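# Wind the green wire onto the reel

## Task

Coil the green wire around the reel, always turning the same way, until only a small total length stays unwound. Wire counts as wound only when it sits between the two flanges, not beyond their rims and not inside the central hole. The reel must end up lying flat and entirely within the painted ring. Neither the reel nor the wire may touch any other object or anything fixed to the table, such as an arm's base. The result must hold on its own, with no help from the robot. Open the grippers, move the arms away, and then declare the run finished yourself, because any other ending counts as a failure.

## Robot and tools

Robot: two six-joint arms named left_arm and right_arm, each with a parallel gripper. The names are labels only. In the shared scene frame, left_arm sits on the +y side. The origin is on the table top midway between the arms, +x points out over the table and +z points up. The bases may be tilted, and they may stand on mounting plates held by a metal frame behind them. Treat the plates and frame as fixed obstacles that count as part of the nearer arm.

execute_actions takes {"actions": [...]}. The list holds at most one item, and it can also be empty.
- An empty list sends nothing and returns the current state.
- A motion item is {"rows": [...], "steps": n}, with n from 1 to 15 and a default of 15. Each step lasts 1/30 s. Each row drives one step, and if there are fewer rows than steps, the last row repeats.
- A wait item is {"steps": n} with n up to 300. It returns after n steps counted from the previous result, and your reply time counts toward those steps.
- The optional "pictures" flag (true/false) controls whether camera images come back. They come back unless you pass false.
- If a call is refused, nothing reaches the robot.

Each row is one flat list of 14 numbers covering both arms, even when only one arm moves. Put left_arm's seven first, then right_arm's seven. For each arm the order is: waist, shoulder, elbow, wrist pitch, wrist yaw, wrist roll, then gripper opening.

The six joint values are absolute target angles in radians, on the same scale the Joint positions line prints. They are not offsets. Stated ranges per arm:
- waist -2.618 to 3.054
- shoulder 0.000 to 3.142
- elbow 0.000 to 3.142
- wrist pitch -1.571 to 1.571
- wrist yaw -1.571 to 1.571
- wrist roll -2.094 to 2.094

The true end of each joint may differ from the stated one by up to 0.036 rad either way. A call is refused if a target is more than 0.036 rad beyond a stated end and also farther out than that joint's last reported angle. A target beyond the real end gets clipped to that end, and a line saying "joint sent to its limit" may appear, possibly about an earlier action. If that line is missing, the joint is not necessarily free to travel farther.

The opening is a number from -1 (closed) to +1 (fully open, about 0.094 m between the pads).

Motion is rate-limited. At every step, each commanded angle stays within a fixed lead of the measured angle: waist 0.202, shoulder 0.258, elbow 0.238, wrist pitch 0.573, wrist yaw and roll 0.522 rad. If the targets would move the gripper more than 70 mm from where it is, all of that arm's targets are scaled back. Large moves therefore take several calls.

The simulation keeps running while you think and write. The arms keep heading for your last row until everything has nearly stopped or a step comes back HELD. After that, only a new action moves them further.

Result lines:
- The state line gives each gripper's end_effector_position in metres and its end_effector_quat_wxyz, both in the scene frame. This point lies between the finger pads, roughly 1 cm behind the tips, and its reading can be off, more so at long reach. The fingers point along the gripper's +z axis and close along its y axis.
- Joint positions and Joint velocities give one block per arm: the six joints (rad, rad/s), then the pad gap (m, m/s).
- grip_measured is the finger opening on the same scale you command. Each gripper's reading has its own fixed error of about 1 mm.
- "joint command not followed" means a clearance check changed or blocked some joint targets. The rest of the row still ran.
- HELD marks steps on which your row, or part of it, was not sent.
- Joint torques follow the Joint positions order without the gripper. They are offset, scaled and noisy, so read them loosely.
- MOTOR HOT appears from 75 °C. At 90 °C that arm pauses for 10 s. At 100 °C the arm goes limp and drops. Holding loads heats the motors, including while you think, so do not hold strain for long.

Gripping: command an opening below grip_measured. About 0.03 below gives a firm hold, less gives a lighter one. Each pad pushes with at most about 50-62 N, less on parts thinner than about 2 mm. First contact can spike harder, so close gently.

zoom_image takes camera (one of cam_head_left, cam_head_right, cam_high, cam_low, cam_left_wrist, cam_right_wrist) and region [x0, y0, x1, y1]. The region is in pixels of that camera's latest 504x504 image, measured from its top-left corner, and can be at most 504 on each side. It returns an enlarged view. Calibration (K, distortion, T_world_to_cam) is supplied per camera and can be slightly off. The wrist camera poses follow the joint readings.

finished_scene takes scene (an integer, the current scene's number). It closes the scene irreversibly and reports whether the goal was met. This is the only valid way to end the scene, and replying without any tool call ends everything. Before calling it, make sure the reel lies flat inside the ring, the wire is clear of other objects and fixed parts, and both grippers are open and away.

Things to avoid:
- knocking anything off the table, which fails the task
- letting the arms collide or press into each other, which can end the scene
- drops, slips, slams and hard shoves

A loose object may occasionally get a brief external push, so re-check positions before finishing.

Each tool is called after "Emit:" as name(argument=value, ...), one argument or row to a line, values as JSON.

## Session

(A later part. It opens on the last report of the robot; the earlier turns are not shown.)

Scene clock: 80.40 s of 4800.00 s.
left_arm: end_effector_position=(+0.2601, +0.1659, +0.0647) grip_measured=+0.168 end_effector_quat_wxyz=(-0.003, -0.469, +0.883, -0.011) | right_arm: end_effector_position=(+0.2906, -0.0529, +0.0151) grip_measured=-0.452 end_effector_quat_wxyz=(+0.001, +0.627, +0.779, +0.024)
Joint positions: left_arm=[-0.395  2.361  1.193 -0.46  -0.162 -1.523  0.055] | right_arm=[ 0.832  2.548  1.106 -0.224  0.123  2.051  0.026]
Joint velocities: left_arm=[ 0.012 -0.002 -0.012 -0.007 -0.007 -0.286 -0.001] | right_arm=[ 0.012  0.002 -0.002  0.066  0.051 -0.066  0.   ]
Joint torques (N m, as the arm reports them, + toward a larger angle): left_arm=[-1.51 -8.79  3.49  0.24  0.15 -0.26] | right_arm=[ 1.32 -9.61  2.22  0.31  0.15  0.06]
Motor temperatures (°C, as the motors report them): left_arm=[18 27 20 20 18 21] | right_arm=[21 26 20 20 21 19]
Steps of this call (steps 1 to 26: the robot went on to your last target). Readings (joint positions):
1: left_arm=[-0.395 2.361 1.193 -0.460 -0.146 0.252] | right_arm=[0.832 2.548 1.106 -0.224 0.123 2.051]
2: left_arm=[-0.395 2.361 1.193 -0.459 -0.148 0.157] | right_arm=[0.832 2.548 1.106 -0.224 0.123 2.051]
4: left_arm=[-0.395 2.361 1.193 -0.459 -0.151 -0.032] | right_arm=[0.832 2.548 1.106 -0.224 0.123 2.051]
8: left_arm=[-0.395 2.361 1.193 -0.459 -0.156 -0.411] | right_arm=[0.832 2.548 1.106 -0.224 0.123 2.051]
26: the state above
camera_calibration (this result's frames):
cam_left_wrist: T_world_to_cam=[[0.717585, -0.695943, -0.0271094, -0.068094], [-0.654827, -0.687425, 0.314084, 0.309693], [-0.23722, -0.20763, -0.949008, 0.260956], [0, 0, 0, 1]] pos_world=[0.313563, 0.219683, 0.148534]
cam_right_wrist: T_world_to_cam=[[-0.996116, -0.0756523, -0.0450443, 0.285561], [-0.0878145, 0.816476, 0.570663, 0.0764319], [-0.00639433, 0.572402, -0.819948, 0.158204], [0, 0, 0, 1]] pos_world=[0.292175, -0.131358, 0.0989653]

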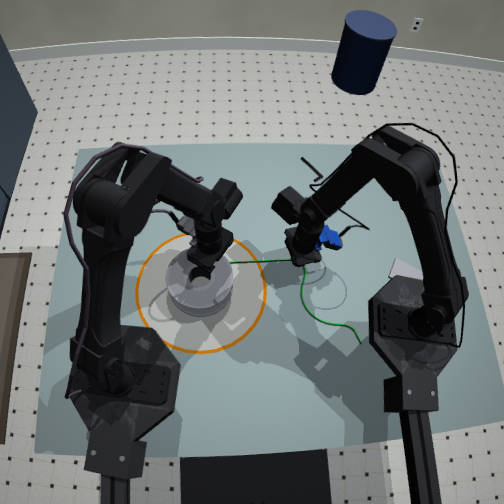

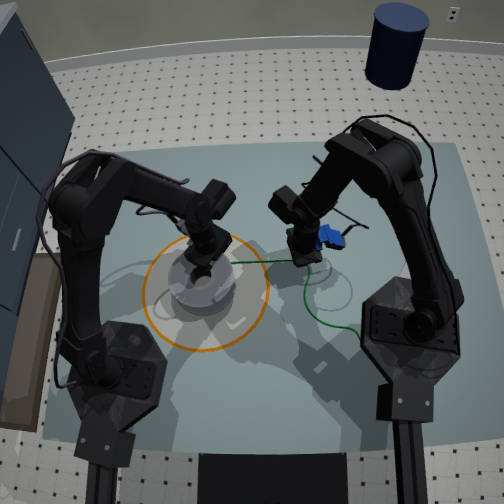

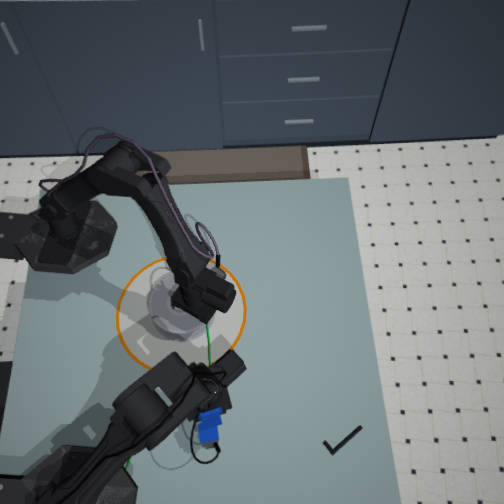

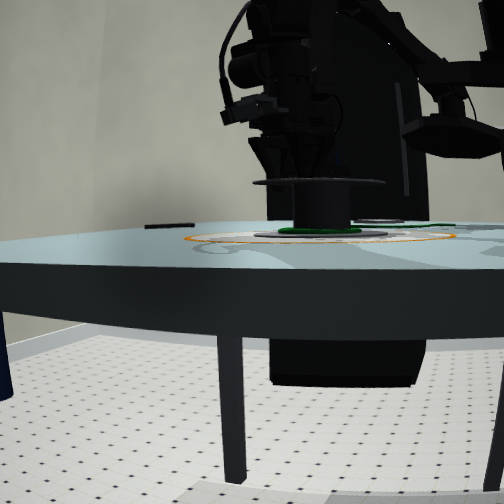

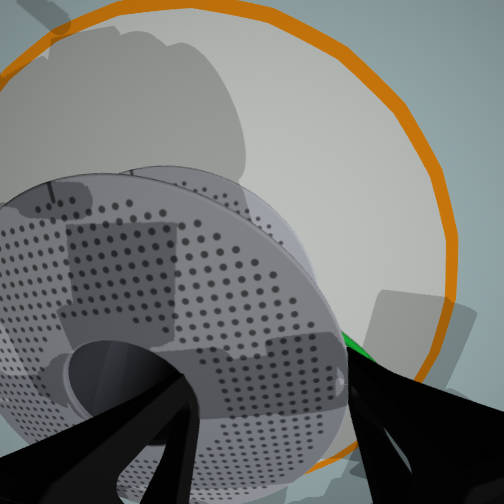

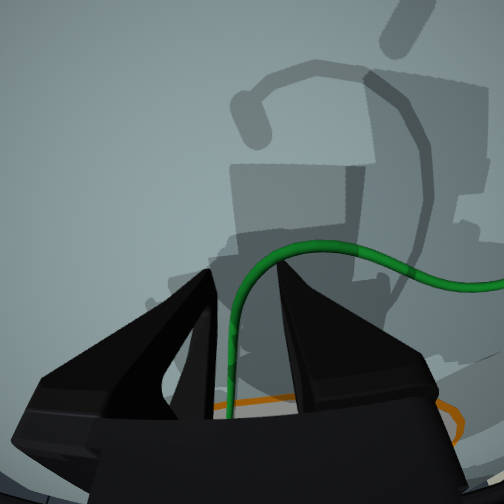

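Emit:
execute_actions(
  actions=[
    {"rows":[[-0.39,2.355,1.185,-0.48,-0.15,-1.56,0.6,0.833,2.57,1.1,-0.24,0.135,2.06,-0.6],[-0.39,2.355,1.185,-0.48,-0.15,-1.56,1,0.833,2.57,1.1,-0.24,0.135,2.06,-0.6],[-0.39,2.33,1.185,-0.505,-0.15,-1.56,1,0.833,2.57,1.1,-0.24,0.135,2.06,-0.6],[-0.39,2.31,1.185,-0.525,-0.15,-1.56,1,0.833,2.57,1.1,-0.24,0.135,2.06,-0.6],[-0.39,2.29,1.185,-0.545,-0.15,-1.56,1,0.833,2.57,1.1,-0.24,0.135,2.06,-0.6],[-0.39,2.27,1.185,-0.565,-0.15,-1.56,1,0.833,2.57,1.1,-0.24,0.135,2.06,-0.6],[-0.39,2.27,1.185,-0.565,-0.15,-1.56,1,0.833,2.57,1.1,-0.24,0.135,2.06,-0.6],[-0.39,2.27,1.185,-0.565,-0.15,-1.4,1,0.833,2.57,1.1,-0.24,0.135,2.06,-0.6],[-0.39,2.27,1.185,-0.565,-0.15,1.62,1,0.833,2.57,1.1,-0.24,0.135,2.06,-0.6]],"steps":15},
  ],
  pictures=false,
)

Emit:
execute_actions(
  actions=[
    {"steps":24},
  ],
  pictures=false,
)

Emit:
execute_actions(
  actions=[
    {"rows":[[-0.39,2.285,1.185,-0.55,-0.15,1.62,1,0.833,2.57,1.1,-0.24,0.135,2.06,-0.6],[-0.39,2.3,1.185,-0.535,-0.15,1.62,1,0.833,2.57,1.1,-0.24,0.135,2.06,-0.6],[-0.39,2.315,1.185,-0.52,-0.15,1.62,1,0.833,2.57,1.1,-0.24,0.135,2.06,-0.6],[-0.39,2.33,1.185,-0.505,-0.15,1.62,1,0.833,2.57,1.1,-0.24,0.135,2.06,-0.6],[-0.39,2.345,1.185,-0.49,-0.15,1.62,1,0.833,2.57,1.1,-0.24,0.135,2.06,-0.6],[-0.39,2.355,1.185,-0.475,-0.15,1.62,1,0.833,2.57,1.1,-0.24,0.135,2.06,-0.6],[-0.39,2.355,1.185,-0.475,-0.15,1.62,1,0.833,2.57,1.1,-0.24,0.135,2.06,-0.6],[-0.39,2.355,1.185,-0.475,-0.15,1.62,0.8,0.833,2.57,1.1,-0.24,0.135,2.06,-0.6],[-0.39,2.355,1.185,-0.475,-0.15,1.62,0.6,0.833,2.57,1.1,-0.24,0.135,2.06,-0.6],[-0.39,2.355,1.185,-0.475,-0.15,1.62,0.45,0.833,2.57,1.1,-0.24,0.135,2.06,-0.6],[-0.39,2.355,1.185,-0.475,-0.15,1.62,0.32,0.833,2.57,1.1,-0.24,0.135,2.06,-0.6],[-0.39,2.355,1.185,-0.475,-0.15,1.62,0.22,0.833,2.57,1.1,-0.24,0.135,2.06,-0.6],[-0.39,2.355,1.185,-0.475,-0.15,1.62,0.15,0.833,2.57,1.1,-0.24,0.135,2.06,-0.6]],"steps":15},
  ],
  pictures=false,
)

Emit:
execute_actions(
  actions=[
    {"rows":[[-0.39,2.355,1.185,-0.475,-0.15,1.5,0.15,0.833,2.57,1.1,-0.24,0.135,2.06,-0.6],[-0.39,2.355,1.185,-0.475,-0.15,1.35,0.15,0.833,2.57,1.1,-0.24,0.135,2.06,-0.6],[-0.39,2.355,1.185,-0.475,-0.15,-1.58,0.15,0.833,2.57,1.1,-0.24,0.135,2.06,-0.6]],"steps":15},
  ],
  pictures=false,
)

Emit:
execute_actions(
  actions=[
    {"steps":26},
  ],
  pictures=false,
)

Emit:
execute_actions(
  actions=[
    {"rows":[[-0.39,2.355,1.185,-0.48,-0.15,-1.56,0.6,0.833,2.57,1.1,-0.24,0.135,2.06,-0.6],[-0.39,2.355,1.185,-0.48,-0.15,-1.56,1,0.833,2.57,1.1,-0.24,0.135,2.06,-0.6],[-0.39,2.33,1.185,-0.505,-0.15,-1.56,1,0.833,2.57,1.1,-0.24,0.135,2.06,-0.6],[-0.39,2.31,1.185,-0.525,-0.15,-1.56,1,0.833,2.57,1.1,-0.24,0.135,2.06,-0.6],[-0.39,2.29,1.185,-0.545,-0.15,-1.56,1,0.833,2.57,1.1,-0.24,0.135,2.06,-0.6],[-0.39,2.27,1.185,-0.565,-0.15,-1.56,1,0.833,2.57,1.1,-0.24,0.135,2.06,-0.6],[-0.39,2.27,1.185,-0.565,-0.15,-1.56,1,0.833,2.57,1.1,-0.24,0.135,2.06,-0.6],[-0.39,2.27,1.185,-0.565,-0.15,-1.4,1,0.833,2.57,1.1,-0.24,0.135,2.06,-0.6],[-0.39,2.27,1.185,-0.565,-0.15,1.62,1,0.833,2.57,1.1,-0.24,0.135,2.06,-0.6]],"steps":15},
  ],
  pictures=false,
)

Emit:
execute_actions(
  actions=[
    {"steps":24},
  ],
  pictures=false,
)

Emit:
execute_actions(
  actions=[
    {"rows":[[-0.39,2.285,1.185,-0.55,-0.15,1.62,1,0.833,2.57,1.1,-0.24,0.135,2.06,-0.6],[-0.39,2.3,1.185,-0.535,-0.15,1.62,1,0.833,2.57,1.1,-0.24,0.135,2.06,-0.6],[-0.39,2.315,1.185,-0.52,-0.15,1.62,1,0.833,2.57,1.1,-0.24,0.135,2.06,-0.6],[-0.39,2.33,1.185,-0.505,-0.15,1.62,1,0.833,2.57,1.1,-0.24,0.135,2.06,-0.6],[-0.39,2.345,1.185,-0.49,-0.15,1.62,1,0.833,2.57,1.1,-0.24,0.135,2.06,-0.6],[-0.39,2.355,1.185,-0.475,-0.15,1.62,1,0.833,2.57,1.1,-0.24,0.135,2.06,-0.6],[-0.39,2.355,1.185,-0.475,-0.15,1.62,1,0.833,2.57,1.1,-0.24,0.135,2.06,-0.6],[-0.39,2.355,1.185,-0.475,-0.15,1.62,0.8,0.833,2.57,1.1,-0.24,0.135,2.06,-0.6],[-0.39,2.355,1.185,-0.475,-0.15,1.62,0.6,0.833,2.57,1.1,-0.24,0.135,2.06,-0.6],[-0.39,2.355,1.185,-0.475,-0.15,1.62,0.45,0.833,2.57,1.1,-0.24,0.135,2.06,-0.6],[-0.39,2.355,1.185,-0.475,-0.15,1.62,0.32,0.833,2.57,1.1,-0.24,0.135,2.06,-0.6],[-0.39,2.355,1.185,-0.475,-0.15,1.62,0.22,0.833,2.57,1.1,-0.24,0.135,2.06,-0.6],[-0.39,2.355,1.185,-0.475,-0.15,1.62,0.15,0.833,2.57,1.1,-0.24,0.135,2.06,-0.6]],"steps":15},
  ],
  pictures=false,
)

Emit:
execute_actions(
  actions=[
    {"rows":[[-0.39,2.355,1.185,-0.475,-0.15,1.5,0.15,0.833,2.57,1.1,-0.24,0.135,2.06,-0.6],[-0.39,2.355,1.185,-0.475,-0.15,1.35,0.15,0.833,2.57,1.1,-0.24,0.135,2.06,-0.6],[-0.39,2.355,1.185,-0.475,-0.15,0.1,0.15,0.833,2.57,1.1,-0.24,0.135,2.06,-0.6]],"steps":15},
  ],
  pictures=false,
)

Emit:
execute_actions(
  actions=[
    {"steps":10},
  ],
)

Scene clock: 97.90 s of 4800.00 s.
left_arm: end_effector_position=(+0.2614, +0.1694, +0.0928) grip_measured=+1.000 end_effector_quat_wxyz=(+0.000, -0.162, +0.987, -0.016) | right_arm: end_effector_position=(+0.2906, -0.0529, +0.0151) grip_measured=-0.598 end_effector_quat_wxyz=(+0.001, +0.627, +0.779, +0.024)
Joint positions: left_arm=[-0.395  2.277  1.193 -0.539 -0.154 -0.869  0.094] | right_arm=[ 0.832  2.548  1.106 -0.224  0.123  2.051  0.019]
Joint velocities: left_arm=[-0.012  0.002  0.002 -0.066  0.037  2.821  0.   ] | right_arm=[-0.002 -0.017 -0.007  0.066 -0.051 -0.007 -0.001]
Joint torques (N m, as the arm reports them, + toward a larger angle): left_arm=[-1.67 -8.7   4.11  0.27  0.04  0.01] | right_arm=[ 1.3  -9.62  2.23  0.32  0.15  0.05]
Motor temperatures (°C, as the motors report them): left_arm=[18 27 20 20 18 21] | right_arm=[21 26 20 20 21 19]
Steps of this call (steps 1 to 30: the robot went on to your last target; steps 31 to 100: nothing new was sent; then 13.67 s passed at rest; steps 101 to 115: all 15 steps of this action). Readings (joint positions):
101: left_arm=[-0.395 2.361 1.193 -0.460 -0.161 -1.565] | right_arm=[0.832 2.548 1.106 -0.224 0.123 2.051]
102: left_arm=[-0.395 2.361 1.193 -0.460 -0.160 -1.565] | right_arm=[0.832 2.548 1.106 -0.224 0.123 2.051]
104: left_arm=[-0.395 2.358 1.193 -0.470 -0.157 -1.565] | right_arm=[0.832 2.548 1.106 -0.224 0.123 2.051]
108: left_arm=[-0.395 2.307 1.193 -0.518 -0.154 -1.542] | right_arm=[0.832 2.548 1.106 -0.224 0.123 2.051]
115: the state above

Scene clock: 98.70 s of 4800.00 s.
left_arm: end_effector_position=(+0.2594, +0.1707, +0.0928) grip_measured=+1.000 end_effector_quat_wxyz=(+0.010, +0.826, +0.563, -0.008) | right_arm: end_effector_position=(+0.2906, -0.0529, +0.0151) grip_measured=-0.598 end_effector_quat_wxyz=(+0.001, +0.627, +0.779, +0.024)
Joint positions: left_arm=[-0.395  2.277  1.193 -0.549 -0.154  1.399  0.094] | right_arm=[ 0.832  2.548  1.106 -0.224  0.123  2.051  0.019]
Joint velocities: left_arm=[-0.007 -0.002 -0.007  0.007 -0.007  1.414  0.   ] | right_arm=[-0.002 -0.017  0.002 -0.022 -0.007 -0.007  0.001]
Joint torques (N m, as the arm reports them, + toward a larger angle): left_arm=[-1.39 -8.78  4.1   0.24 -0.01  0.05] | right_arm=[ 1.35 -9.64  2.22  0.32  0.14  0.05]
Motor temperatures (°C, as the motors report them): left_arm=[18 27 20 20 18 21] | right_arm=[21 26 20 20 21 19]
Steps of this call (steps 1 to 24: the robot went on to your last target). Readings (joint positions):
1: left_arm=[-0.395 2.277 1.193 -0.541 -0.154 -0.771] | right_arm=[0.832 2.548 1.106 -0.224 0.123 2.051]
2: left_arm=[-0.395 2.277 1.193 -0.542 -0.154 -0.673] | right_arm=[0.832 2.548 1.106 -0.224 0.123 2.051]
4: left_arm=[-0.395 2.277 1.193 -0.546 -0.154 -0.476] | right_arm=[0.832 2.548 1.106 -0.224 0.123 2.051]
8: left_arm=[-0.395 2.277 1.193 -0.548 -0.154 -0.083] | right_arm=[0.832 2.548 1.106 -0.224 0.123 2.051]
24: the state above

Scene clock: 99.20 s of 4800.00 s.
left_arm: end_effector_position=(+0.2531, +0.1682, +0.0647) grip_measured=+0.168 end_effector_quat_wxyz=(+0.001, +0.880, +0.474, -0.014) | right_arm: end_effector_position=(+0.2906, -0.0529, +0.0151) grip_measured=-0.598 end_effector_quat_wxyz=(+0.001, +0.627, +0.779, +0.024)
Joint positions: left_arm=[-0.395  2.361  1.193 -0.489 -0.153  1.604  0.055] | right_arm=[ 0.832  2.548  1.106 -0.224  0.123  2.051  0.019]
Joint velocities: left_arm=[-0.017 -0.007  0.007 -0.022 -0.081  0.007 -0.001] | right_arm=[ 0.002  0.002  0.002  0.037 -0.051 -0.022  0.   ]
Joint torques (N m, as the arm reports them, + toward a larger angle): left_arm=[-1.51 -8.72  3.66  0.54 -0.01  0.21] | right_arm=[ 1.28 -9.62  2.23  0.33  0.17  0.06]
Motor temperatures (°C, as the motors report them): left_arm=[18 27 20 20 18 21] | right_arm=[21 26 20 20 21 19]
Steps of this call (steps 1 to 15: all 15 steps of this action). Readings (joint positions):
1: left_arm=[-0.395 2.277 1.193 -0.549 -0.154 1.442] | right_arm=[0.832 2.548 1.106 -0.224 0.123 2.051]
2: left_arm=[-0.395 2.278 1.193 -0.549 -0.154 1.476] | right_arm=[0.832 2.548 1.106 -0.224 0.123 2.051]
4: left_arm=[-0.395 2.291 1.193 -0.539 -0.154 1.525] | right_arm=[0.832 2.548 1.106 -0.224 0.123 2.051]
8: left_arm=[-0.395 2.345 1.193 -0.507 -0.154 1.576] | right_arm=[0.832 2.548 1.106 -0.224 0.123 2.051]
15: the state above

Scene clock: 99.70 s of 4800.00 s.
left_arm: end_effector_position=(+0.2551, +0.1670, +0.0647) grip_measured=+0.167 end_effector_quat_wxyz=(-0.003, +0.412, +0.911, -0.012) | right_arm: end_effector_position=(+0.2906, -0.0529, +0.0151) grip_measured=-0.598 end_effector_quat_wxyz=(+0.001, +0.627, +0.779, +0.024)
Joint positions: left_arm=[-0.395  2.361  1.193 -0.48  -0.153  0.3    0.055] | right_arm=[ 0.832  2.548  1.106 -0.224  0.123  2.051  0.019]
Joint velocities: left_arm=[-0.002  0.007 -0.012  0.007  0.007 -2.791 -0.   ] | right_arm=[-0.002 -0.012  0.007 -0.037  0.007  0.022 -0.001]
Joint torques (N m, as the arm reports them, + toward a larger angle): left_arm=[-1.56 -8.79  3.54  0.39 -0.01 -0.03] | right_arm=[ 1.21 -9.63  2.3   0.33  0.16  0.04]
Motor temperatures (°C, as the motors report them): left_arm=[18 27 20 20 18 21] | right_arm=[21 26 20 20 21 19]
Steps of this call (steps 1 to 15: all 15 steps of this action). Readings (joint positions):
1: left_arm=[-0.395 2.361 1.193 -0.489 -0.153 1.591] | right_arm=[0.832 2.548 1.106 -0.224 0.123 2.051]
2: left_arm=[-0.395 2.361 1.193 -0.489 -0.154 1.555] | right_arm=[0.832 2.548 1.106 -0.224 0.123 2.051]
4: left_arm=[-0.395 2.361 1.193 -0.488 -0.155 1.373] | right_arm=[0.832 2.548 1.106 -0.224 0.123 2.051]
8: left_arm=[-0.395 2.361 1.193 -0.484 -0.154 0.984] | right_arm=[0.832 2.548 1.106 -0.224 0.123 2.051]
15: the state above

Scene clock: 100.57 s of 4800.00 s.
left_arm: end_effector_position=(+0.2581, +0.1625, +0.0648) grip_measured=+0.167 end_effector_quat_wxyz=(-0.012, -0.469, +0.883, -0.017) | right_arm: end_effector_position=(+0.2906, -0.0529, +0.0151) grip_measured=-0.598 end_effector_quat_wxyz=(+0.001, +0.627, +0.779, +0.024)
Joint positions: left_arm=[-0.395  2.361  1.193 -0.46  -0.14  -1.522  0.055] | right_arm=[ 0.832  2.548  1.106 -0.224  0.123  2.051  0.019]
Joint velocities: left_arm=[-0.017 -0.007 -0.002 -0.007 -0.007 -0.271 -0.   ] | right_arm=[-0.002 -0.027 -0.007 -0.051  0.051 -0.066 -0.   ]
Joint torques (N m, as the arm reports them, + toward a larger angle): left_arm=[-1.62 -8.8   3.64  0.28 -0.15 -0.22] | right_arm=[ 1.32 -9.62  2.25  0.31  0.14  0.06]
Motor temperatures (°C, as the motors report them): left_arm=[18 27 20 20 18 21] | right_arm=[21 26 20 20 21 19]
Steps of this call (steps 1 to 26: the robot went on to your last target). Readings (joint positions):
1: left_arm=[-0.395 2.361 1.193 -0.479 -0.153 0.203] | right_arm=[0.832 2.548 1.106 -0.224 0.123 2.051]
2: left_arm=[-0.395 2.361 1.193 -0.479 -0.153 0.105] | right_arm=[0.832 2.548 1.106 -0.224 0.123 2.051]
4: left_arm=[-0.395 2.361 1.193 -0.478 -0.152 -0.089] | right_arm=[0.832 2.548 1.106 -0.224 0.123 2.051]
8: left_arm=[-0.395 2.361 1.193 -0.476 -0.149 -0.477] | right_arm=[0.832 2.548 1.106 -0.224 0.123 2.051]
26: the state above

Scene clock: 101.07 s of 4800.00 s.
left_arm: end_effector_position=(+0.2601, +0.1673, +0.0929) grip_measured=+1.000 end_effector_quat_wxyz=(-0.004, -0.154, +0.988, -0.022) | right_arm: end_effector_position=(+0.2906, -0.0529, +0.0151) grip_measured=-0.598 end_effector_quat_wxyz=(+0.001, +0.627, +0.779, +0.024)
Joint positions: left_arm=[-0.394  2.277  1.193 -0.539 -0.14  -0.854  0.094] | right_arm=[ 0.832  2.548  1.106 -0.224  0.123  2.051  0.019]
Joint velocities: left_arm=[-0.012  0.002  0.007 -0.095  0.022  2.821  0.   ] | right_arm=[-0.002 -0.007  0.017 -0.066 -0.037  0.007  0.001]
Joint torques (N m, as the arm reports them, + toward a larger angle): left_arm=[-1.57 -8.58  4.    0.3  -0.13  0.04] | right_arm=[ 1.31 -9.61  2.24  0.31  0.15  0.06]
Motor temperatures (°C, as the motors report them): left_arm=[18 27 20 20 18 21] | right_arm=[21 26 20 20 21 19]
Steps of this call (steps 1 to 15: all 15 steps of this action). Readings (joint positions):
1: left_arm=[-0.395 2.361 1.193 -0.459 -0.140 -1.528] | right_arm=[0.832 2.548 1.106 -0.224 0.123 2.051]
2: left_arm=[-0.395 2.361 1.193 -0.460 -0.140 -1.532] | right_arm=[0.832 2.548 1.106 -0.224 0.123 2.051]
4: left_arm=[-0.394 2.357 1.193 -0.470 -0.140 -1.539] | right_arm=[0.832 2.548 1.106 -0.224 0.123 2.051]
8: left_arm=[-0.394 2.307 1.193 -0.518 -0.140 -1.526] | right_arm=[0.832 2.548 1.106 -0.224 0.123 2.051]
15: the state above

Scene clock: 101.87 s of 4800.00 s.
left_arm: end_effector_position=(+0.2586, +0.1694, +0.0928) grip_measured=+1.000 end_effector_quat_wxyz=(+0.012, +0.828, +0.561, -0.013) | right_arm: end_effector_position=(+0.2906, -0.0529, +0.0151) grip_measured=-0.598 end_effector_quat_wxyz=(+0.001, +0.627, +0.779, +0.024)
Joint positions: left_arm=[-0.394  2.277  1.193 -0.549 -0.145  1.406  0.094] | right_arm=[ 0.832  2.548  1.106 -0.224  0.123  2.051  0.019]
Joint velocities: left_arm=[-0.002 -0.002 -0.002 -0.022 -0.037  1.414  0.   ] | right_arm=[ 0.017  0.002 -0.002 -0.051 -0.007 -0.022 -0.001]
Joint torques (N m, as the arm reports them, + toward a larger angle): left_arm=[-1.52 -8.67  3.94  0.25 -0.02 -0.01] | right_arm=[ 1.31 -9.59  2.22  0.32  0.15  0.05]
Motor temperatures (°C, as the motors report them): left_arm=[18 27 20 20 18 21] | right_arm=[21 26 20 20 21 19]
Steps of this call (steps 1 to 24: the robot went on to your last target). Readings (joint positions):
1: left_arm=[-0.394 2.277 1.193 -0.541 -0.140 -0.756] | right_arm=[0.832 2.548 1.106 -0.224 0.123 2.051]
2: left_arm=[-0.394 2.277 1.193 -0.542 -0.140 -0.658] | right_arm=[0.832 2.548 1.106 -0.224 0.123 2.051]
4: left_arm=[-0.394 2.277 1.193 -0.546 -0.140 -0.461] | right_arm=[0.832 2.548 1.106 -0.224 0.123 2.051]
8: left_arm=[-0.394 2.277 1.193 -0.548 -0.140 -0.069] | right_arm=[0.832 2.548 1.106 -0.224 0.123 2.051]
24: the state above

Scene clock: 102.37 s of 4800.00 s.
left_arm: end_effector_position=(+0.2527, +0.1674, +0.0648) grip_measured=+0.168 end_effector_quat_wxyz=(+0.003, +0.881, +0.473, -0.017) | right_arm: end_effector_position=(+0.2906, -0.0529, +0.0151) grip_measured=-0.598 end_effector_quat_wxyz=(+0.001, +0.627, +0.779, +0.024)
Joint positions: left_arm=[-0.394  2.361  1.193 -0.489 -0.147  1.607  0.055] | right_arm=[ 0.832  2.548  1.106 -0.224  0.123  2.051  0.019]
Joint velocities: left_arm=[ 0.007 -0.027 -0.007 -0.022  0.007  0.007 -0.002] | right_arm=[ 0.007 -0.017 -0.007 -0.037 -0.007 -0.051 -0.001]
Joint torques (N m, as the arm reports them, + toward a larger angle): left_arm=[-1.66 -8.85  3.61  0.53 -0.07  0.07] | right_arm=[ 1.35 -9.66  2.25  0.31  0.15  0.06]
Motor temperatures (°C, as the motors report them): left_arm=[18 27 20 20 18 21] | right_arm=[21 26 20 20 21 19]
Steps of this call (steps 1 to 15: all 15 steps of this action). Readings (joint positions):
1: left_arm=[-0.394 2.277 1.193 -0.549 -0.146 1.447] | right_arm=[0.832 2.548 1.106 -0.224 0.123 2.051]
2: left_arm=[-0.394 2.278 1.193 -0.549 -0.146 1.480] | right_arm=[0.832 2.548 1.106 -0.224 0.123 2.051]
4: left_arm=[-0.394 2.291 1.193 -0.539 -0.146 1.528] | right_arm=[0.832 2.548 1.106 -0.224 0.123 2.051]
8: left_arm=[-0.394 2.345 1.193 -0.507 -0.147 1.577] | right_arm=[0.832 2.548 1.106 -0.224 0.123 2.051]
15: the state above

Scene clock: 102.87 s of 4800.00 s.
left_arm: end_effector_position=(+0.2575, +0.1651, +0.0647) grip_measured=+0.168 end_effector_quat_wxyz=(+0.003, +0.441, +0.897, -0.015) | right_arm: end_effector_position=(+0.2906, -0.0529, +0.0151) grip_measured=-0.598 end_effector_quat_wxyz=(+0.001, +0.627, +0.779, +0.024)
Joint positions: left_arm=[-0.394  2.361  1.193 -0.467 -0.15   0.368  0.055] | right_arm=[ 0.832  2.548  1.106 -0.224  0.123  2.051  0.019]
Joint velocities: left_arm=[ 0.007 -0.012 -0.002  0.007 -0.081 -1.678 -0.001] | right_arm=[ 0.007  0.017  0.012  0.007 -0.007 -0.022  0.001]
Joint torques (N m, as the arm reports them, + toward a larger angle): left_arm=[-1.53 -8.77  3.6   0.29  0.03 -0.15] | right_arm=[ 1.32 -9.62  2.25  0.3   0.15  0.05]
Motor temperatures (°C, as the motors report them): left_arm=[18 27 20 20 18 21] | right_arm=[21 26 20 20 21 19]
Steps of this call (steps 1 to 15: all 15 steps of this action). Readings (joint positions):
1: left_arm=[-0.394 2.361 1.193 -0.489 -0.147 1.594] | right_arm=[0.832 2.548 1.106 -0.224 0.123 2.051]
2: left_arm=[-0.394 2.361 1.193 -0.489 -0.146 1.557] | right_arm=[0.832 2.548 1.106 -0.224 0.123 2.051]
4: left_arm=[-0.394 2.361 1.193 -0.485 -0.144 1.377] | right_arm=[0.832 2.548 1.106 -0.224 0.123 2.051]
8: left_arm=[-0.394 2.361 1.193 -0.477 -0.145 0.991] | right_arm=[0.832 2.548 1.106 -0.224 0.123 2.051]
15: the state above

Scene clock: 103.20 s of 4800.00 s.
left_arm: end_effector_position=(+0.2579, +0.1654, +0.0647) grip_measured=+0.168 end_effector_quat_wxyz=(+0.002, +0.338, +0.941, -0.014) | right_arm: end_effector_position=(+0.2906, -0.0529, +0.0151) grip_measured=-0.598 end_effector_quat_wxyz=(+0.001, +0.627, +0.779, +0.024)
Joint positions: left_arm=[-0.394  2.361  1.193 -0.467 -0.153  0.143  0.055] | right_arm=[ 0.832  2.548  1.106 -0.224  0.123  2.051  0.019]
Joint velocities: left_arm=[-0.012 -0.002 -0.002 -0.007 -0.051 -0.212  0.001] | right_arm=[ 0.002 -0.012 -0.027  0.007  0.051 -0.022 -0.   ]
Joint torques (N m, as the arm reports them, + toward a larger angle): left_arm=[-1.59 -8.79  3.69  0.32 -0.01 -0.16] | right_arm=[ 1.31 -9.64  2.27  0.32  0.14  0.05]
Motor temperatures (°C, as the motors report them): left_arm=[18 27 20 20 18 21] | right_arm=[21 26 20 20 21 19]
Steps of this call (steps 1 to 10: the robot went on to your last target). Readings (joint positions):
1: left_arm=[-0.394 2.361 1.193 -0.467 -0.150 0.317] | right_arm=[0.832 2.548 1.106 -0.224 0.123 2.051]
2: left_arm=[-0.394 2.361 1.193 -0.467 -0.151 0.276] | right_arm=[0.832 2.548 1.106 -0.224 0.123 2.051]
4: left_arm=[-0.394 2.361 1.193 -0.467 -0.152 0.218] | right_arm=[0.832 2.548 1.106 -0.224 0.123 2.051]
8: left_arm=[-0.394 2.361 1.193 -0.467 -0.152 0.158] | right_arm=[0.832 2.548 1.106 -0.224 0.123 2.051]
10: the state above
camera_calibration (this result's frames):
cam_left_wrist: T_world_to_cam=[[-0.760764, -0.648523, -0.0256011, 0.306435], [-0.627271, 0.724561, 0.285558, 0.0691314], [-0.166642, 0.233301, -0.958019, 0.169782], [0, 0, 0, 1]] pos_world=[0.304782, 0.10903, 0.150758]
cam_right_wrist: T_world_to_cam=[[-0.996116, -0.0756523, -0.0450443, 0.285561], [-0.0878145, 0.816476, 0.570663, 0.0764319], [-0.00639433, 0.572402, -0.819948, 0.158204], [0, 0, 0, 1]] pos_world=[0.292175, -0.131358, 0.0989653]

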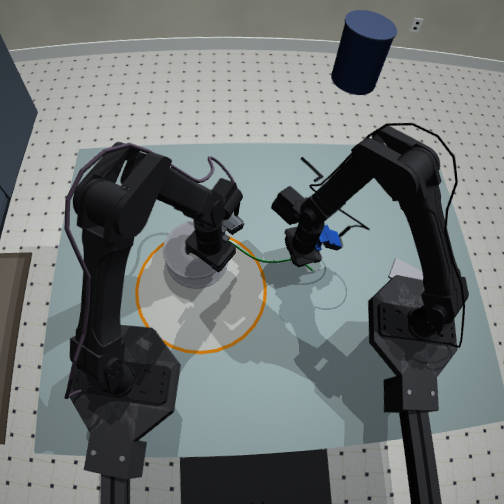

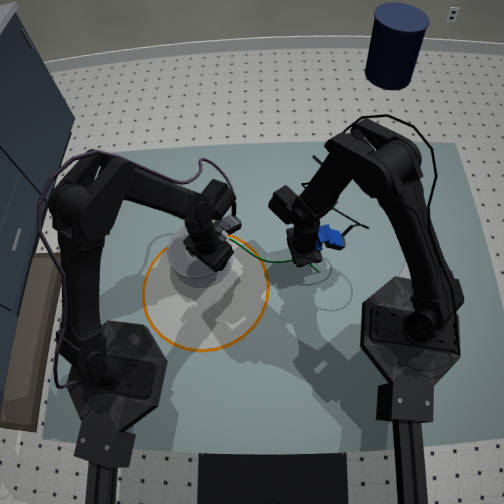

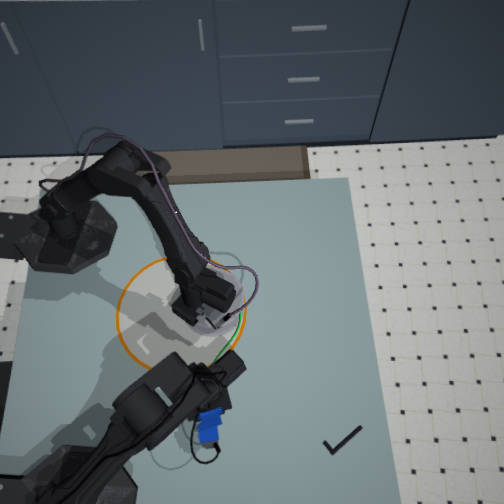

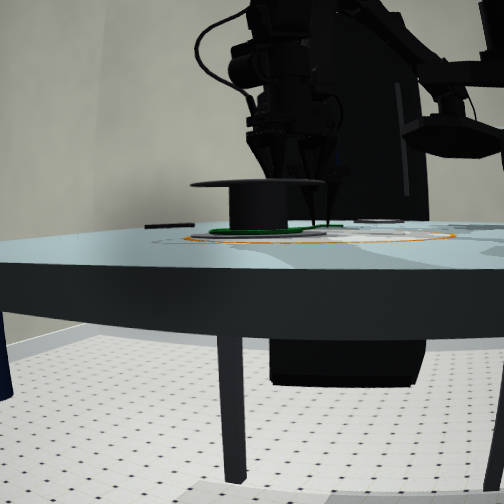

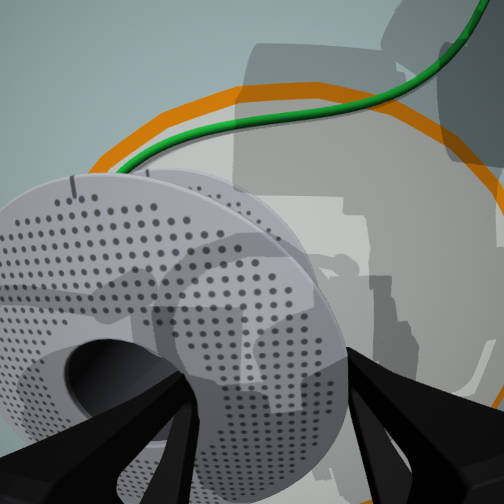

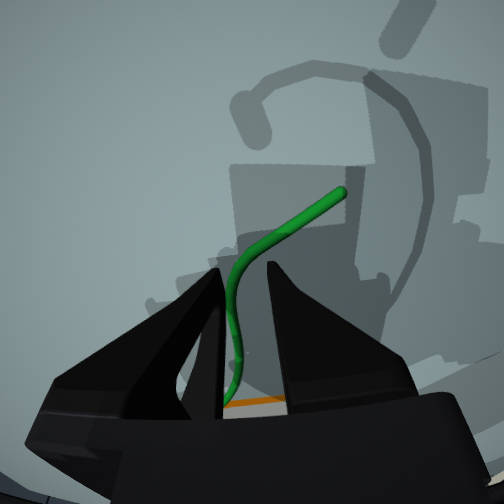

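Emit:
execute_actions(
  actions=[
    {"rows":[[-0.39,2.355,1.185,-0.475,-0.15,0.1,0.15,0.833,2.57,1.1,-0.24,0.135,2.06,-0.75],[-0.39,2.355,1.185,-0.475,-0.15,0.1,0.15,0.833,2.57,1.1,-0.24,0.135,2.06,-0.85],[-0.39,2.355,1.185,-0.475,-0.15,0.1,0.15,0.833,2.57,1.1,-0.24,0.135,2.06,-0.92],[-0.39,2.355,1.185,-0.475,-0.15,0.1,0.15,0.833,2.57,1.1,-0.24,0.135,2.06,-0.98],[-0.39,2.355,1.185,-0.475,-0.15,0.1,0.15,0.833,2.57,1.1,-0.24,0.135,2.06,-0.98],[-0.39,2.355,1.185,-0.475,-0.15,0.1,0.15,0.833,2.57,1.1,-0.24,0.135,2.06,-0.98],[-0.39,2.355,1.185,-0.475,-0.15,0.0,0.15,0.833,2.54,1.1,-0.25,0.135,2.06,-0.98],[-0.39,2.355,1.185,-0.475,-0.15,-0.1,0.15,0.833,2.52,1.1,-0.26,0.135,2.06,-0.98],[-0.39,2.355,1.185,-0.475,-0.15,-0.2,0.15,0.833,2.5,1.1,-0.27,0.135,2.06,-0.98],[-0.39,2.355,1.185,-0.475,-0.15,-0.3,0.15,0.833,2.49,1.1,-0.28,0.135,2.06,-0.98],[-0.39,2.355,1.185,-0.475,-0.15,-0.4,0.15,0.833,2.49,1.1,-0.28,0.135,2.06,-0.98],[-0.39,2.355,1.185,-0.475,-0.15,-0.5,0.15,0.833,2.49,1.1,-0.28,0.135,2.06,-0.98],[-0.39,2.355,1.185,-0.475,-0.15,-0.6,0.15,0.833,2.49,1.1,-0.28,0.135,2.06,-0.98],[-0.39,2.355,1.185,-0.475,-0.15,-0.7,0.15,0.833,2.49,1.1,-0.28,0.135,2.06,-0.98],[-0.39,2.355,1.185,-0.475,-0.15,-0.8,0.15,0.833,2.49,1.1,-0.28,0.135,2.06,-0.98]],"steps":15},
  ],
  pictures=false,
)

Emit:
execute_actions(
  actions=[
    {"steps":10},
  ],
)

Scene clock: 109.70 s of 4800.00 s.
left_arm: end_effector_position=(+0.2588, +0.1652, +0.0647) grip_measured=+0.168 end_effector_quat_wxyz=(+0.001, +0.068, +0.998, -0.014) | right_arm: end_effector_position=(+0.2965, -0.0500, +0.0270) grip_measured=-0.960 end_effector_quat_wxyz=(+0.003, +0.627, +0.778, +0.034)
Joint positions: left_arm=[-0.394  2.361  1.193 -0.463 -0.154 -0.409  0.055] | right_arm=[ 0.832  2.511  1.106 -0.241  0.123  2.051  0.002]
Joint velocities: left_arm=[ 0.007  0.007 -0.002 -0.051 -0.007 -2.396 -0.001] | right_arm=[ 0.002 -0.071  0.002 -0.007  0.007  0.022  0.001]
Joint torques (N m, as the arm reports them, + toward a larger angle): left_arm=[-1.61 -8.79  3.82  0.28  0.09 -0.25] | right_arm=[  1.34 -12.82   2.4    0.18   0.15   0.05]
Motor temperatures (°C, as the motors report them): left_arm=[18 28 20 20 18 21] | right_arm=[21 26 20 20 21 19]
Steps of this call (steps 1 to 30: the robot went on to your last target; steps 31 to 100: nothing new was sent; then 2.67 s passed at rest; steps 101 to 115: all 15 steps of this action). Readings (joint positions):
101: left_arm=[-0.394 2.361 1.193 -0.466 -0.153 0.117] | right_arm=[0.832 2.548 1.106 -0.224 0.123 2.051]
102: left_arm=[-0.394 2.361 1.193 -0.466 -0.153 0.117] | right_arm=[0.832 2.548 1.106 -0.224 0.123 2.051]
104: left_arm=[-0.394 2.361 1.193 -0.466 -0.153 0.117] | right_arm=[0.832 2.548 1.106 -0.224 0.123 2.051]
108: left_arm=[-0.394 2.361 1.193 -0.465 -0.153 0.071] | right_arm=[0.832 2.548 1.106 -0.225 0.123 2.051]
115: the state above

Scene clock: 110.03 s of 4800.00 s.
left_arm: end_effector_position=(+0.2589, +0.1652, +0.0647) grip_measured=+0.168 end_effector_quat_wxyz=(-0.001, -0.095, +0.995, -0.014) | right_arm: end_effector_position=(+0.2972, -0.0492, +0.0282) grip_measured=-0.960 end_effector_quat_wxyz=(+0.003, +0.628, +0.778, +0.036)
Joint positions: left_arm=[-0.394  2.361  1.193 -0.463 -0.155 -0.736  0.055] | right_arm=[ 0.832  2.508  1.106 -0.241  0.121  2.051  0.002]
Joint velocities: left_arm=[ 0.012  0.017 -0.002 -0.037  0.037 -0.344  0.001] | right_arm=[-0.012  0.002 -0.012  0.037 -0.022 -0.007  0.   ]
Joint torques (N m, as the arm reports them, + toward a larger angle): left_arm=[-1.51 -8.84  3.68  0.26  0.08 -0.32] | right_arm=[  1.3  -12.96   2.49   0.11   0.17   0.05]
Motor temperatures (°C, as the motors report them): left_arm=[18 28 20 20 18 21] | right_arm=[21 26 20 20 21 19]
Steps of this call (steps 1 to 10: the robot went on to your last target). Readings (joint positions):
1: left_arm=[-0.394 2.361 1.193 -0.463 -0.154 -0.482] | right_arm=[0.832 2.509 1.106 -0.241 0.122 2.051]
2: left_arm=[-0.394 2.361 1.193 -0.463 -0.155 -0.541] | right_arm=[0.832 2.508 1.106 -0.241 0.122 2.051]
4: left_arm=[-0.394 2.361 1.193 -0.463 -0.155 -0.625] | right_arm=[0.832 2.508 1.106 -0.241 0.122 2.051]
8: left_arm=[-0.394 2.361 1.193 -0.463 -0.155 -0.713] | right_arm=[0.832 2.508 1.106 -0.241 0.121 2.051]
10: the state above
camera_calibration (this result's frames):
cam_left_wrist: T_world_to_cam=[[0.0140196, -0.99971, -0.0195951, 0.164165], [-0.952722, -0.0193042, 0.303231, 0.275907], [-0.303521, 0.0144175, -0.952716, 0.241249], [0, 0, 0, 1]] pos_world=[0.333785, 0.165965, 0.149395]
cam_right_wrist: T_world_to_cam=[[-0.995406, -0.0717467, -0.0634041, 0.293454], [-0.095287, 0.807197, 0.58254, 0.0679842], [0.00938423, 0.585905, -0.810325, 0.162558], [0, 0, 0, 1]] pos_world=[0.297058, -0.129066, 0.110728]

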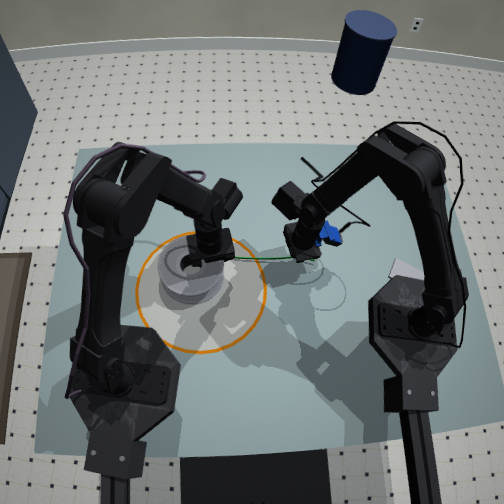

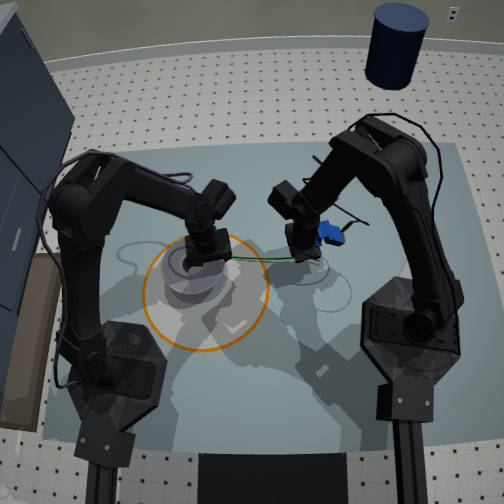

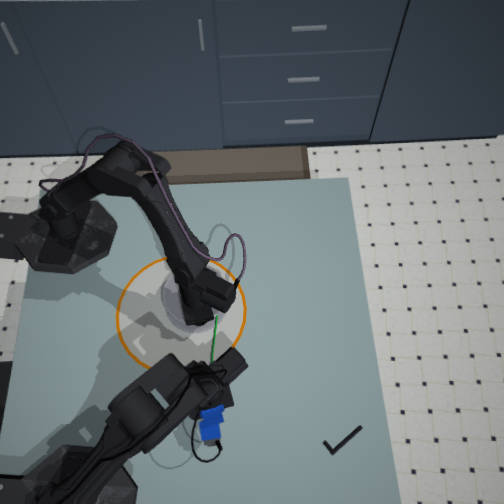

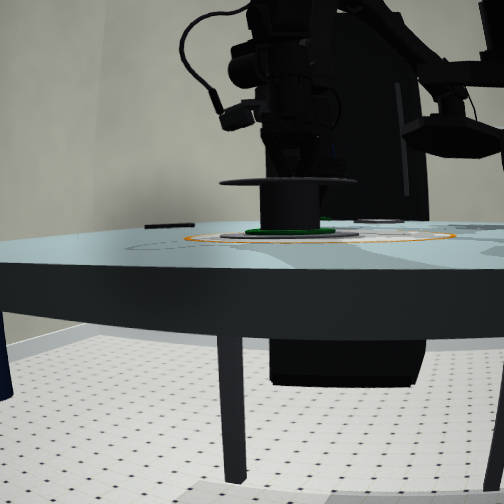

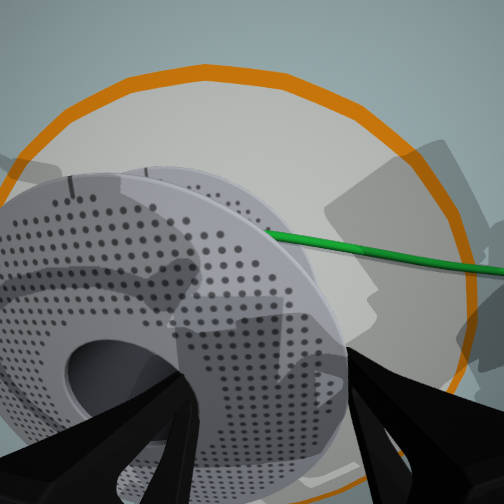

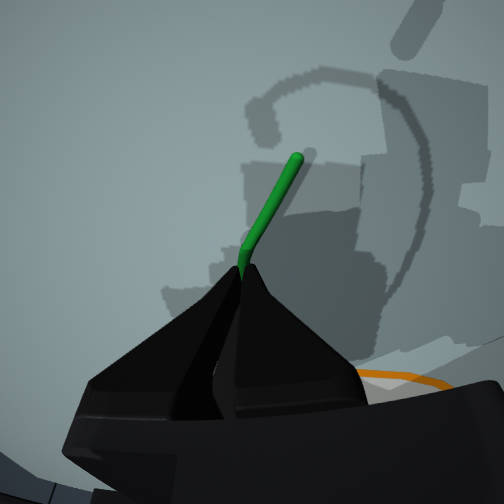

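Emit:
execute_actions(
  actions=[],
)

Scene clock: 115.93 s of 4800.00 s.
left_arm: end_effector_position=(+0.2589, +0.1652, +0.0647) grip_measured=+0.168 end_effector_quat_wxyz=(-0.002, -0.114, +0.993, -0.014) | right_arm: end_effector_position=(+0.2972, -0.0492, +0.0282) grip_measured=-0.960 end_effector_quat_wxyz=(+0.003, +0.628, +0.778, +0.036)
Joint positions: left_arm=[-0.394  2.361  1.193 -0.463 -0.155 -0.774  0.055] | right_arm=[ 0.832  2.508  1.106 -0.241  0.121  2.051  0.002]
Joint velocities: left_arm=[-0.002 -0.002 -0.007 -0.022 -0.051  0.007 -0.   ] | right_arm=[ 0.002 -0.017  0.012 -0.066  0.007 -0.051  0.   ]
Joint torques (N m, as the arm reports them, + toward a larger angle): left_arm=[-1.6  -8.89  3.6   0.3   0.03 -0.32] | right_arm=[  1.33 -13.05   2.49   0.12   0.16   0.05]
Motor temperatures (°C, as the motors report them): left_arm=[18 28 20 20 18 21] | right_arm=[21 26 20 20 21 19]
Steps of this call (steps 1 to 30: the robot went on to your last target; steps 31 to 100: nothing new was sent; then 2.57 s passed at rest). Readings (joint positions):
1: left_arm=[-0.394 2.361 1.193 -0.463 -0.155 -0.743] | right_arm=[0.832 2.508 1.106 -0.241 0.121 2.051]
2: left_arm=[-0.394 2.361 1.193 -0.463 -0.155 -0.750] | right_arm=[0.832 2.508 1.106 -0.241 0.121 2.051]
4: left_arm=[-0.394 2.361 1.193 -0.463 -0.155 -0.759] | right_arm=[0.832 2.508 1.106 -0.241 0.121 2.051]
8: left_arm=[-0.394 2.361 1.193 -0.463 -0.155 -0.768] | right_arm=[0.832 2.508 1.106 -0.241 0.121 2.051]
100: the state above
All arms were judged still, so your last target was given up. Only a new action makes them travel on or press farther. Fingers that are still opening or closing keep moving.
camera_calibration (this result's frames):
cam_left_wrist: T_world_to_cam=[[0.0521019, -0.998449, -0.0196415, 0.1541], [-0.950976, -0.0556094, 0.304223, 0.28139], [-0.304844, 0.002828, -0.952398, 0.243486], [0, 0, 0, 1]] pos_world=[0.333791, 0.16882, 0.149317]
cam_right_wrist: T_world_to_cam=[[-0.995406, -0.0717467, -0.0634041, 0.293454], [-0.095287, 0.807197, 0.58254, 0.0679842], [0.00938423, 0.585905, -0.810325, 0.162558], [0, 0, 0, 1]] pos_world=[0.297058, -0.129066, 0.110728]

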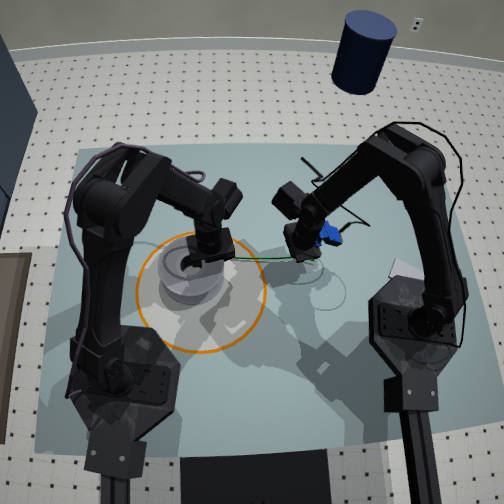

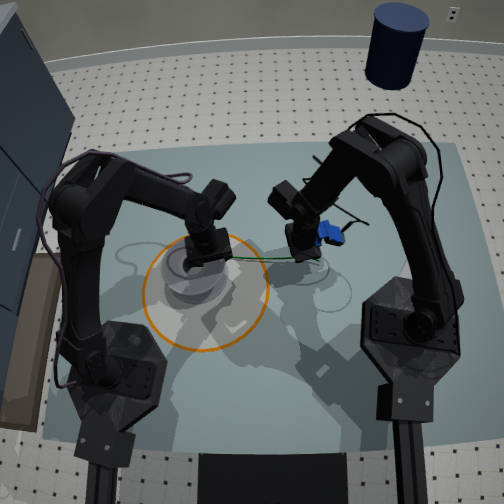

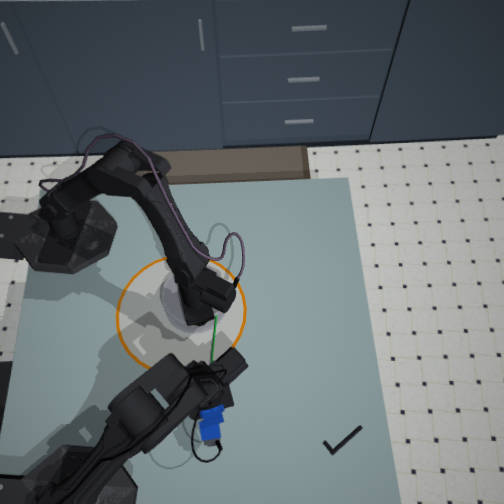

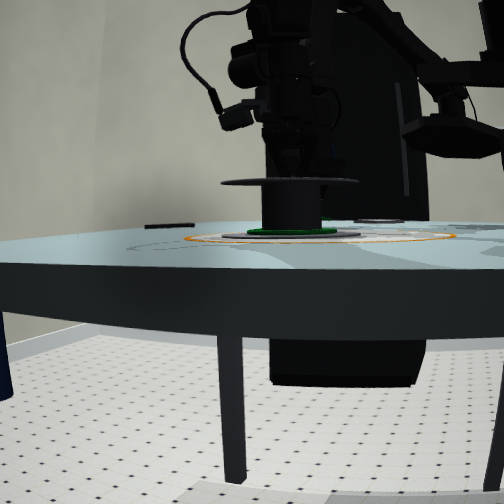

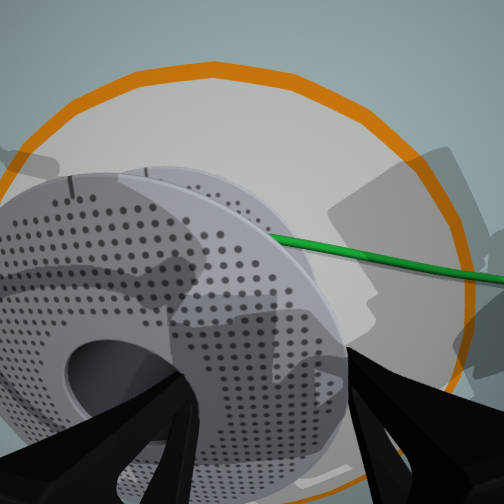

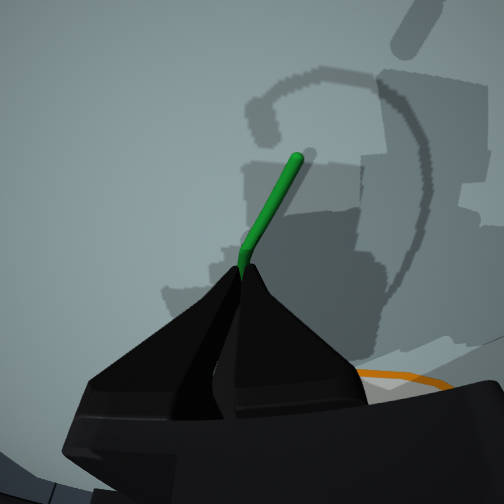

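Emit:
execute_actions(
  actions=[
    {"rows":[[-0.39,2.355,1.185,-0.475,-0.15,-0.9,0.15,0.833,2.49,1.1,-0.28,0.11,2.06,-0.98],[-0.39,2.355,1.185,-0.475,-0.15,-1.0,0.15,0.833,2.49,1.1,-0.28,0.09,2.06,-0.98],[-0.39,2.355,1.185,-0.475,-0.15,-1.1,0.15,0.833,2.49,1.1,-0.28,0.07,2.06,-0.98],[-0.39,2.355,1.185,-0.475,-0.15,-1.2,0.15,0.833,2.49,1.1,-0.28,0.05,2.06,-0.98],[-0.39,2.355,1.185,-0.475,-0.15,-1.3,0.15,0.833,2.49,1.1,-0.28,0.03,2.06,-0.98],[-0.39,2.355,1.185,-0.475,-0.15,-1.4,0.15,0.833,2.49,1.1,-0.28,0.01,2.06,-0.98],[-0.39,2.355,1.185,-0.475,-0.15,-1.5,0.15,0.833,2.49,1.1,-0.28,-0.01,2.06,-0.98],[-0.39,2.355,1.185,-0.475,-0.15,-1.58,0.15,0.833,2.49,1.1,-0.28,-0.02,2.06,-0.98]],"steps":15},
  ],
  pictures=false,
)

Emit:
execute_actions(
  actions=[
    {"steps":15},
  ],
)

Scene clock: 120.73 s of 4800.00 s.
left_arm: end_effector_position=(+0.2590, +0.1655, +0.0647) grip_measured=+0.168 end_effector_quat_wxyz=(-0.006, -0.458, +0.889, -0.012) | right_arm: end_effector_position=(+0.2820, -0.0318, +0.0299) grip_measured=-0.960 end_effector_quat_wxyz=(-0.061, +0.624, +0.777, +0.048)
Joint positions: left_arm=[-0.394  2.361  1.193 -0.463 -0.156 -1.496  0.055] | right_arm=[ 0.832  2.508  1.106 -0.242 -0.009  2.051  0.002]
Joint velocities: left_arm=[ 0.007 -0.007  0.002 -0.022 -0.081 -0.447 -0.001] | right_arm=[-0.012 -0.012  0.007 -0.066 -0.095 -0.051  0.   ]
Joint torques (N m, as the arm reports them, + toward a larger angle): left_arm=[-1.71 -8.78  3.77  0.31  0.04 -0.13] | right_arm=[  1.34 -13.09   2.45   0.17  -0.11   0.06]
Motor temperatures (°C, as the motors report them): left_arm=[18 28 20 20 18 21] | right_arm=[21 27 20 20 21 19]
Steps of this call (steps 1 to 90: nothing new was sent; then 1.30 s passed at rest; steps 91 to 105: all 15 steps of this action). Readings (joint positions):
91: left_arm=[-0.394 2.361 1.193 -0.463 -0.155 -0.788] | right_arm=[0.832 2.508 1.106 -0.241 0.118 2.051]
92: left_arm=[-0.394 2.361 1.193 -0.463 -0.155 -0.820] | right_arm=[0.832 2.508 1.106 -0.241 0.111 2.051]
94: left_arm=[-0.394 2.361 1.193 -0.463 -0.156 -0.923] | right_arm=[0.832 2.508 1.106 -0.241 0.090 2.051]
98: left_arm=[-0.394 2.361 1.193 -0.463 -0.156 -1.221] | right_arm=[0.832 2.508 1.106 -0.241 0.033 2.051]
105: the state above

Scene clock: 121.23 s of 4800.00 s.
left_arm: end_effector_position=(+0.2591, +0.1654, +0.0647) grip_measured=+0.168 end_effector_quat_wxyz=(-0.006, -0.488, +0.873, -0.012) | right_arm: end_effector_position=(+0.2808, -0.0310, +0.0300) grip_measured=-0.960 end_effector_quat_wxyz=(-0.065, +0.624, +0.777, +0.048)
Joint positions: left_arm=[-0.394  2.361  1.193 -0.462 -0.156 -1.565  0.055] | right_arm=[ 0.832  2.508  1.106 -0.244 -0.017  2.051  0.002]
Joint velocities: left_arm=[ 0.002  0.002 -0.002  0.022 -0.095 -0.007  0.   ] | right_arm=[-0.007 -0.012 -0.007 -0.022  0.022 -0.037 -0.001]
Joint torques (N m, as the arm reports them, + toward a larger angle): left_arm=[-1.52 -8.85  3.61  0.29  0.05 -0.15] | right_arm=[  1.33 -13.03   2.46   0.15  -0.18   0.05]
Motor temperatures (°C, as the motors report them): left_arm=[18 28 20 20 18 21] | right_arm=[21 27 20 20 21 19]
Steps of this call (steps 1 to 15: the robot went on to your last target). Readings (joint positions):
1: left_arm=[-0.394 2.361 1.193 -0.463 -0.156 -1.511] | right_arm=[0.832 2.508 1.106 -0.242 -0.011 2.051]
2: left_arm=[-0.394 2.361 1.193 -0.463 -0.156 -1.523] | right_arm=[0.832 2.508 1.106 -0.242 -0.012 2.051]
4: left_arm=[-0.394 2.361 1.193 -0.463 -0.156 -1.539] | right_arm=[0.832 2.508 1.106 -0.243 -0.014 2.051]
8: left_arm=[-0.394 2.361 1.193 -0.463 -0.156 -1.556] | right_arm=[0.832 2.508 1.106 -0.244 -0.016 2.051]
15: the state above
camera_calibration (this result's frames):
cam_left_wrist: T_world_to_cam=[[0.746148, -0.665153, -0.0288783, -0.0801134], [-0.62336, -0.713185, 0.320609, 0.30444], [-0.233849, -0.22122, -0.946771, 0.261852], [0, 0, 0, 1]] pos_world=[0.310786, 0.221761, 0.147994]
cam_right_wrist: T_world_to_cam=[[-0.996659, -0.0794601, 0.0188714, 0.276244], [-0.0464212, 0.74128, 0.669589, 0.0322057], [-0.0671945, 0.666476, -0.742492, 0.175462], [0, 0, 0, 1]] pos_world=[0.288606, -0.118864, 0.103502]

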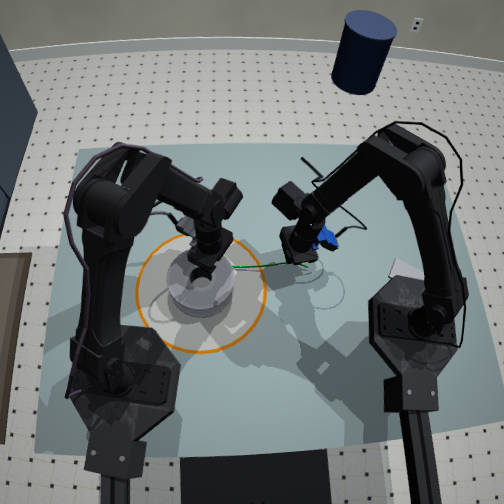

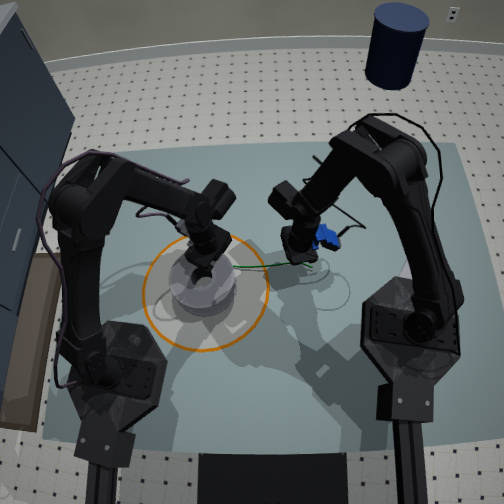

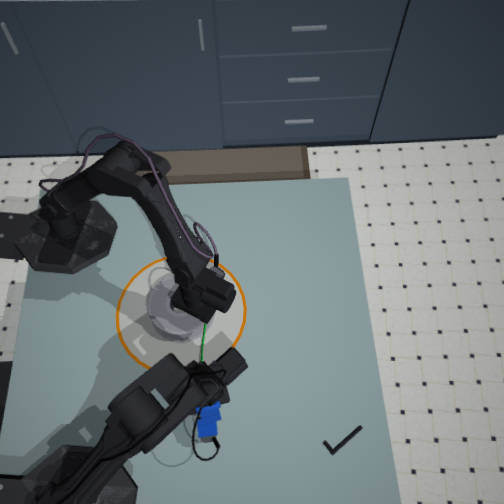

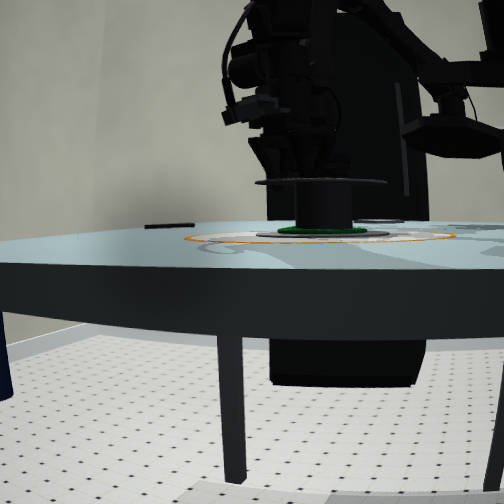

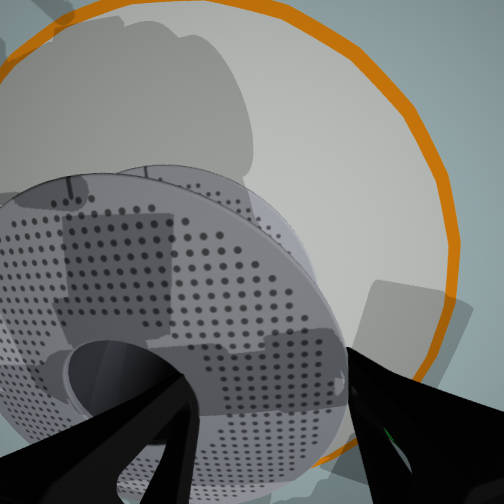

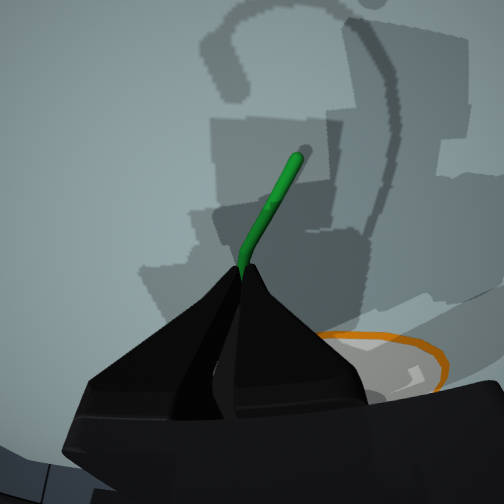

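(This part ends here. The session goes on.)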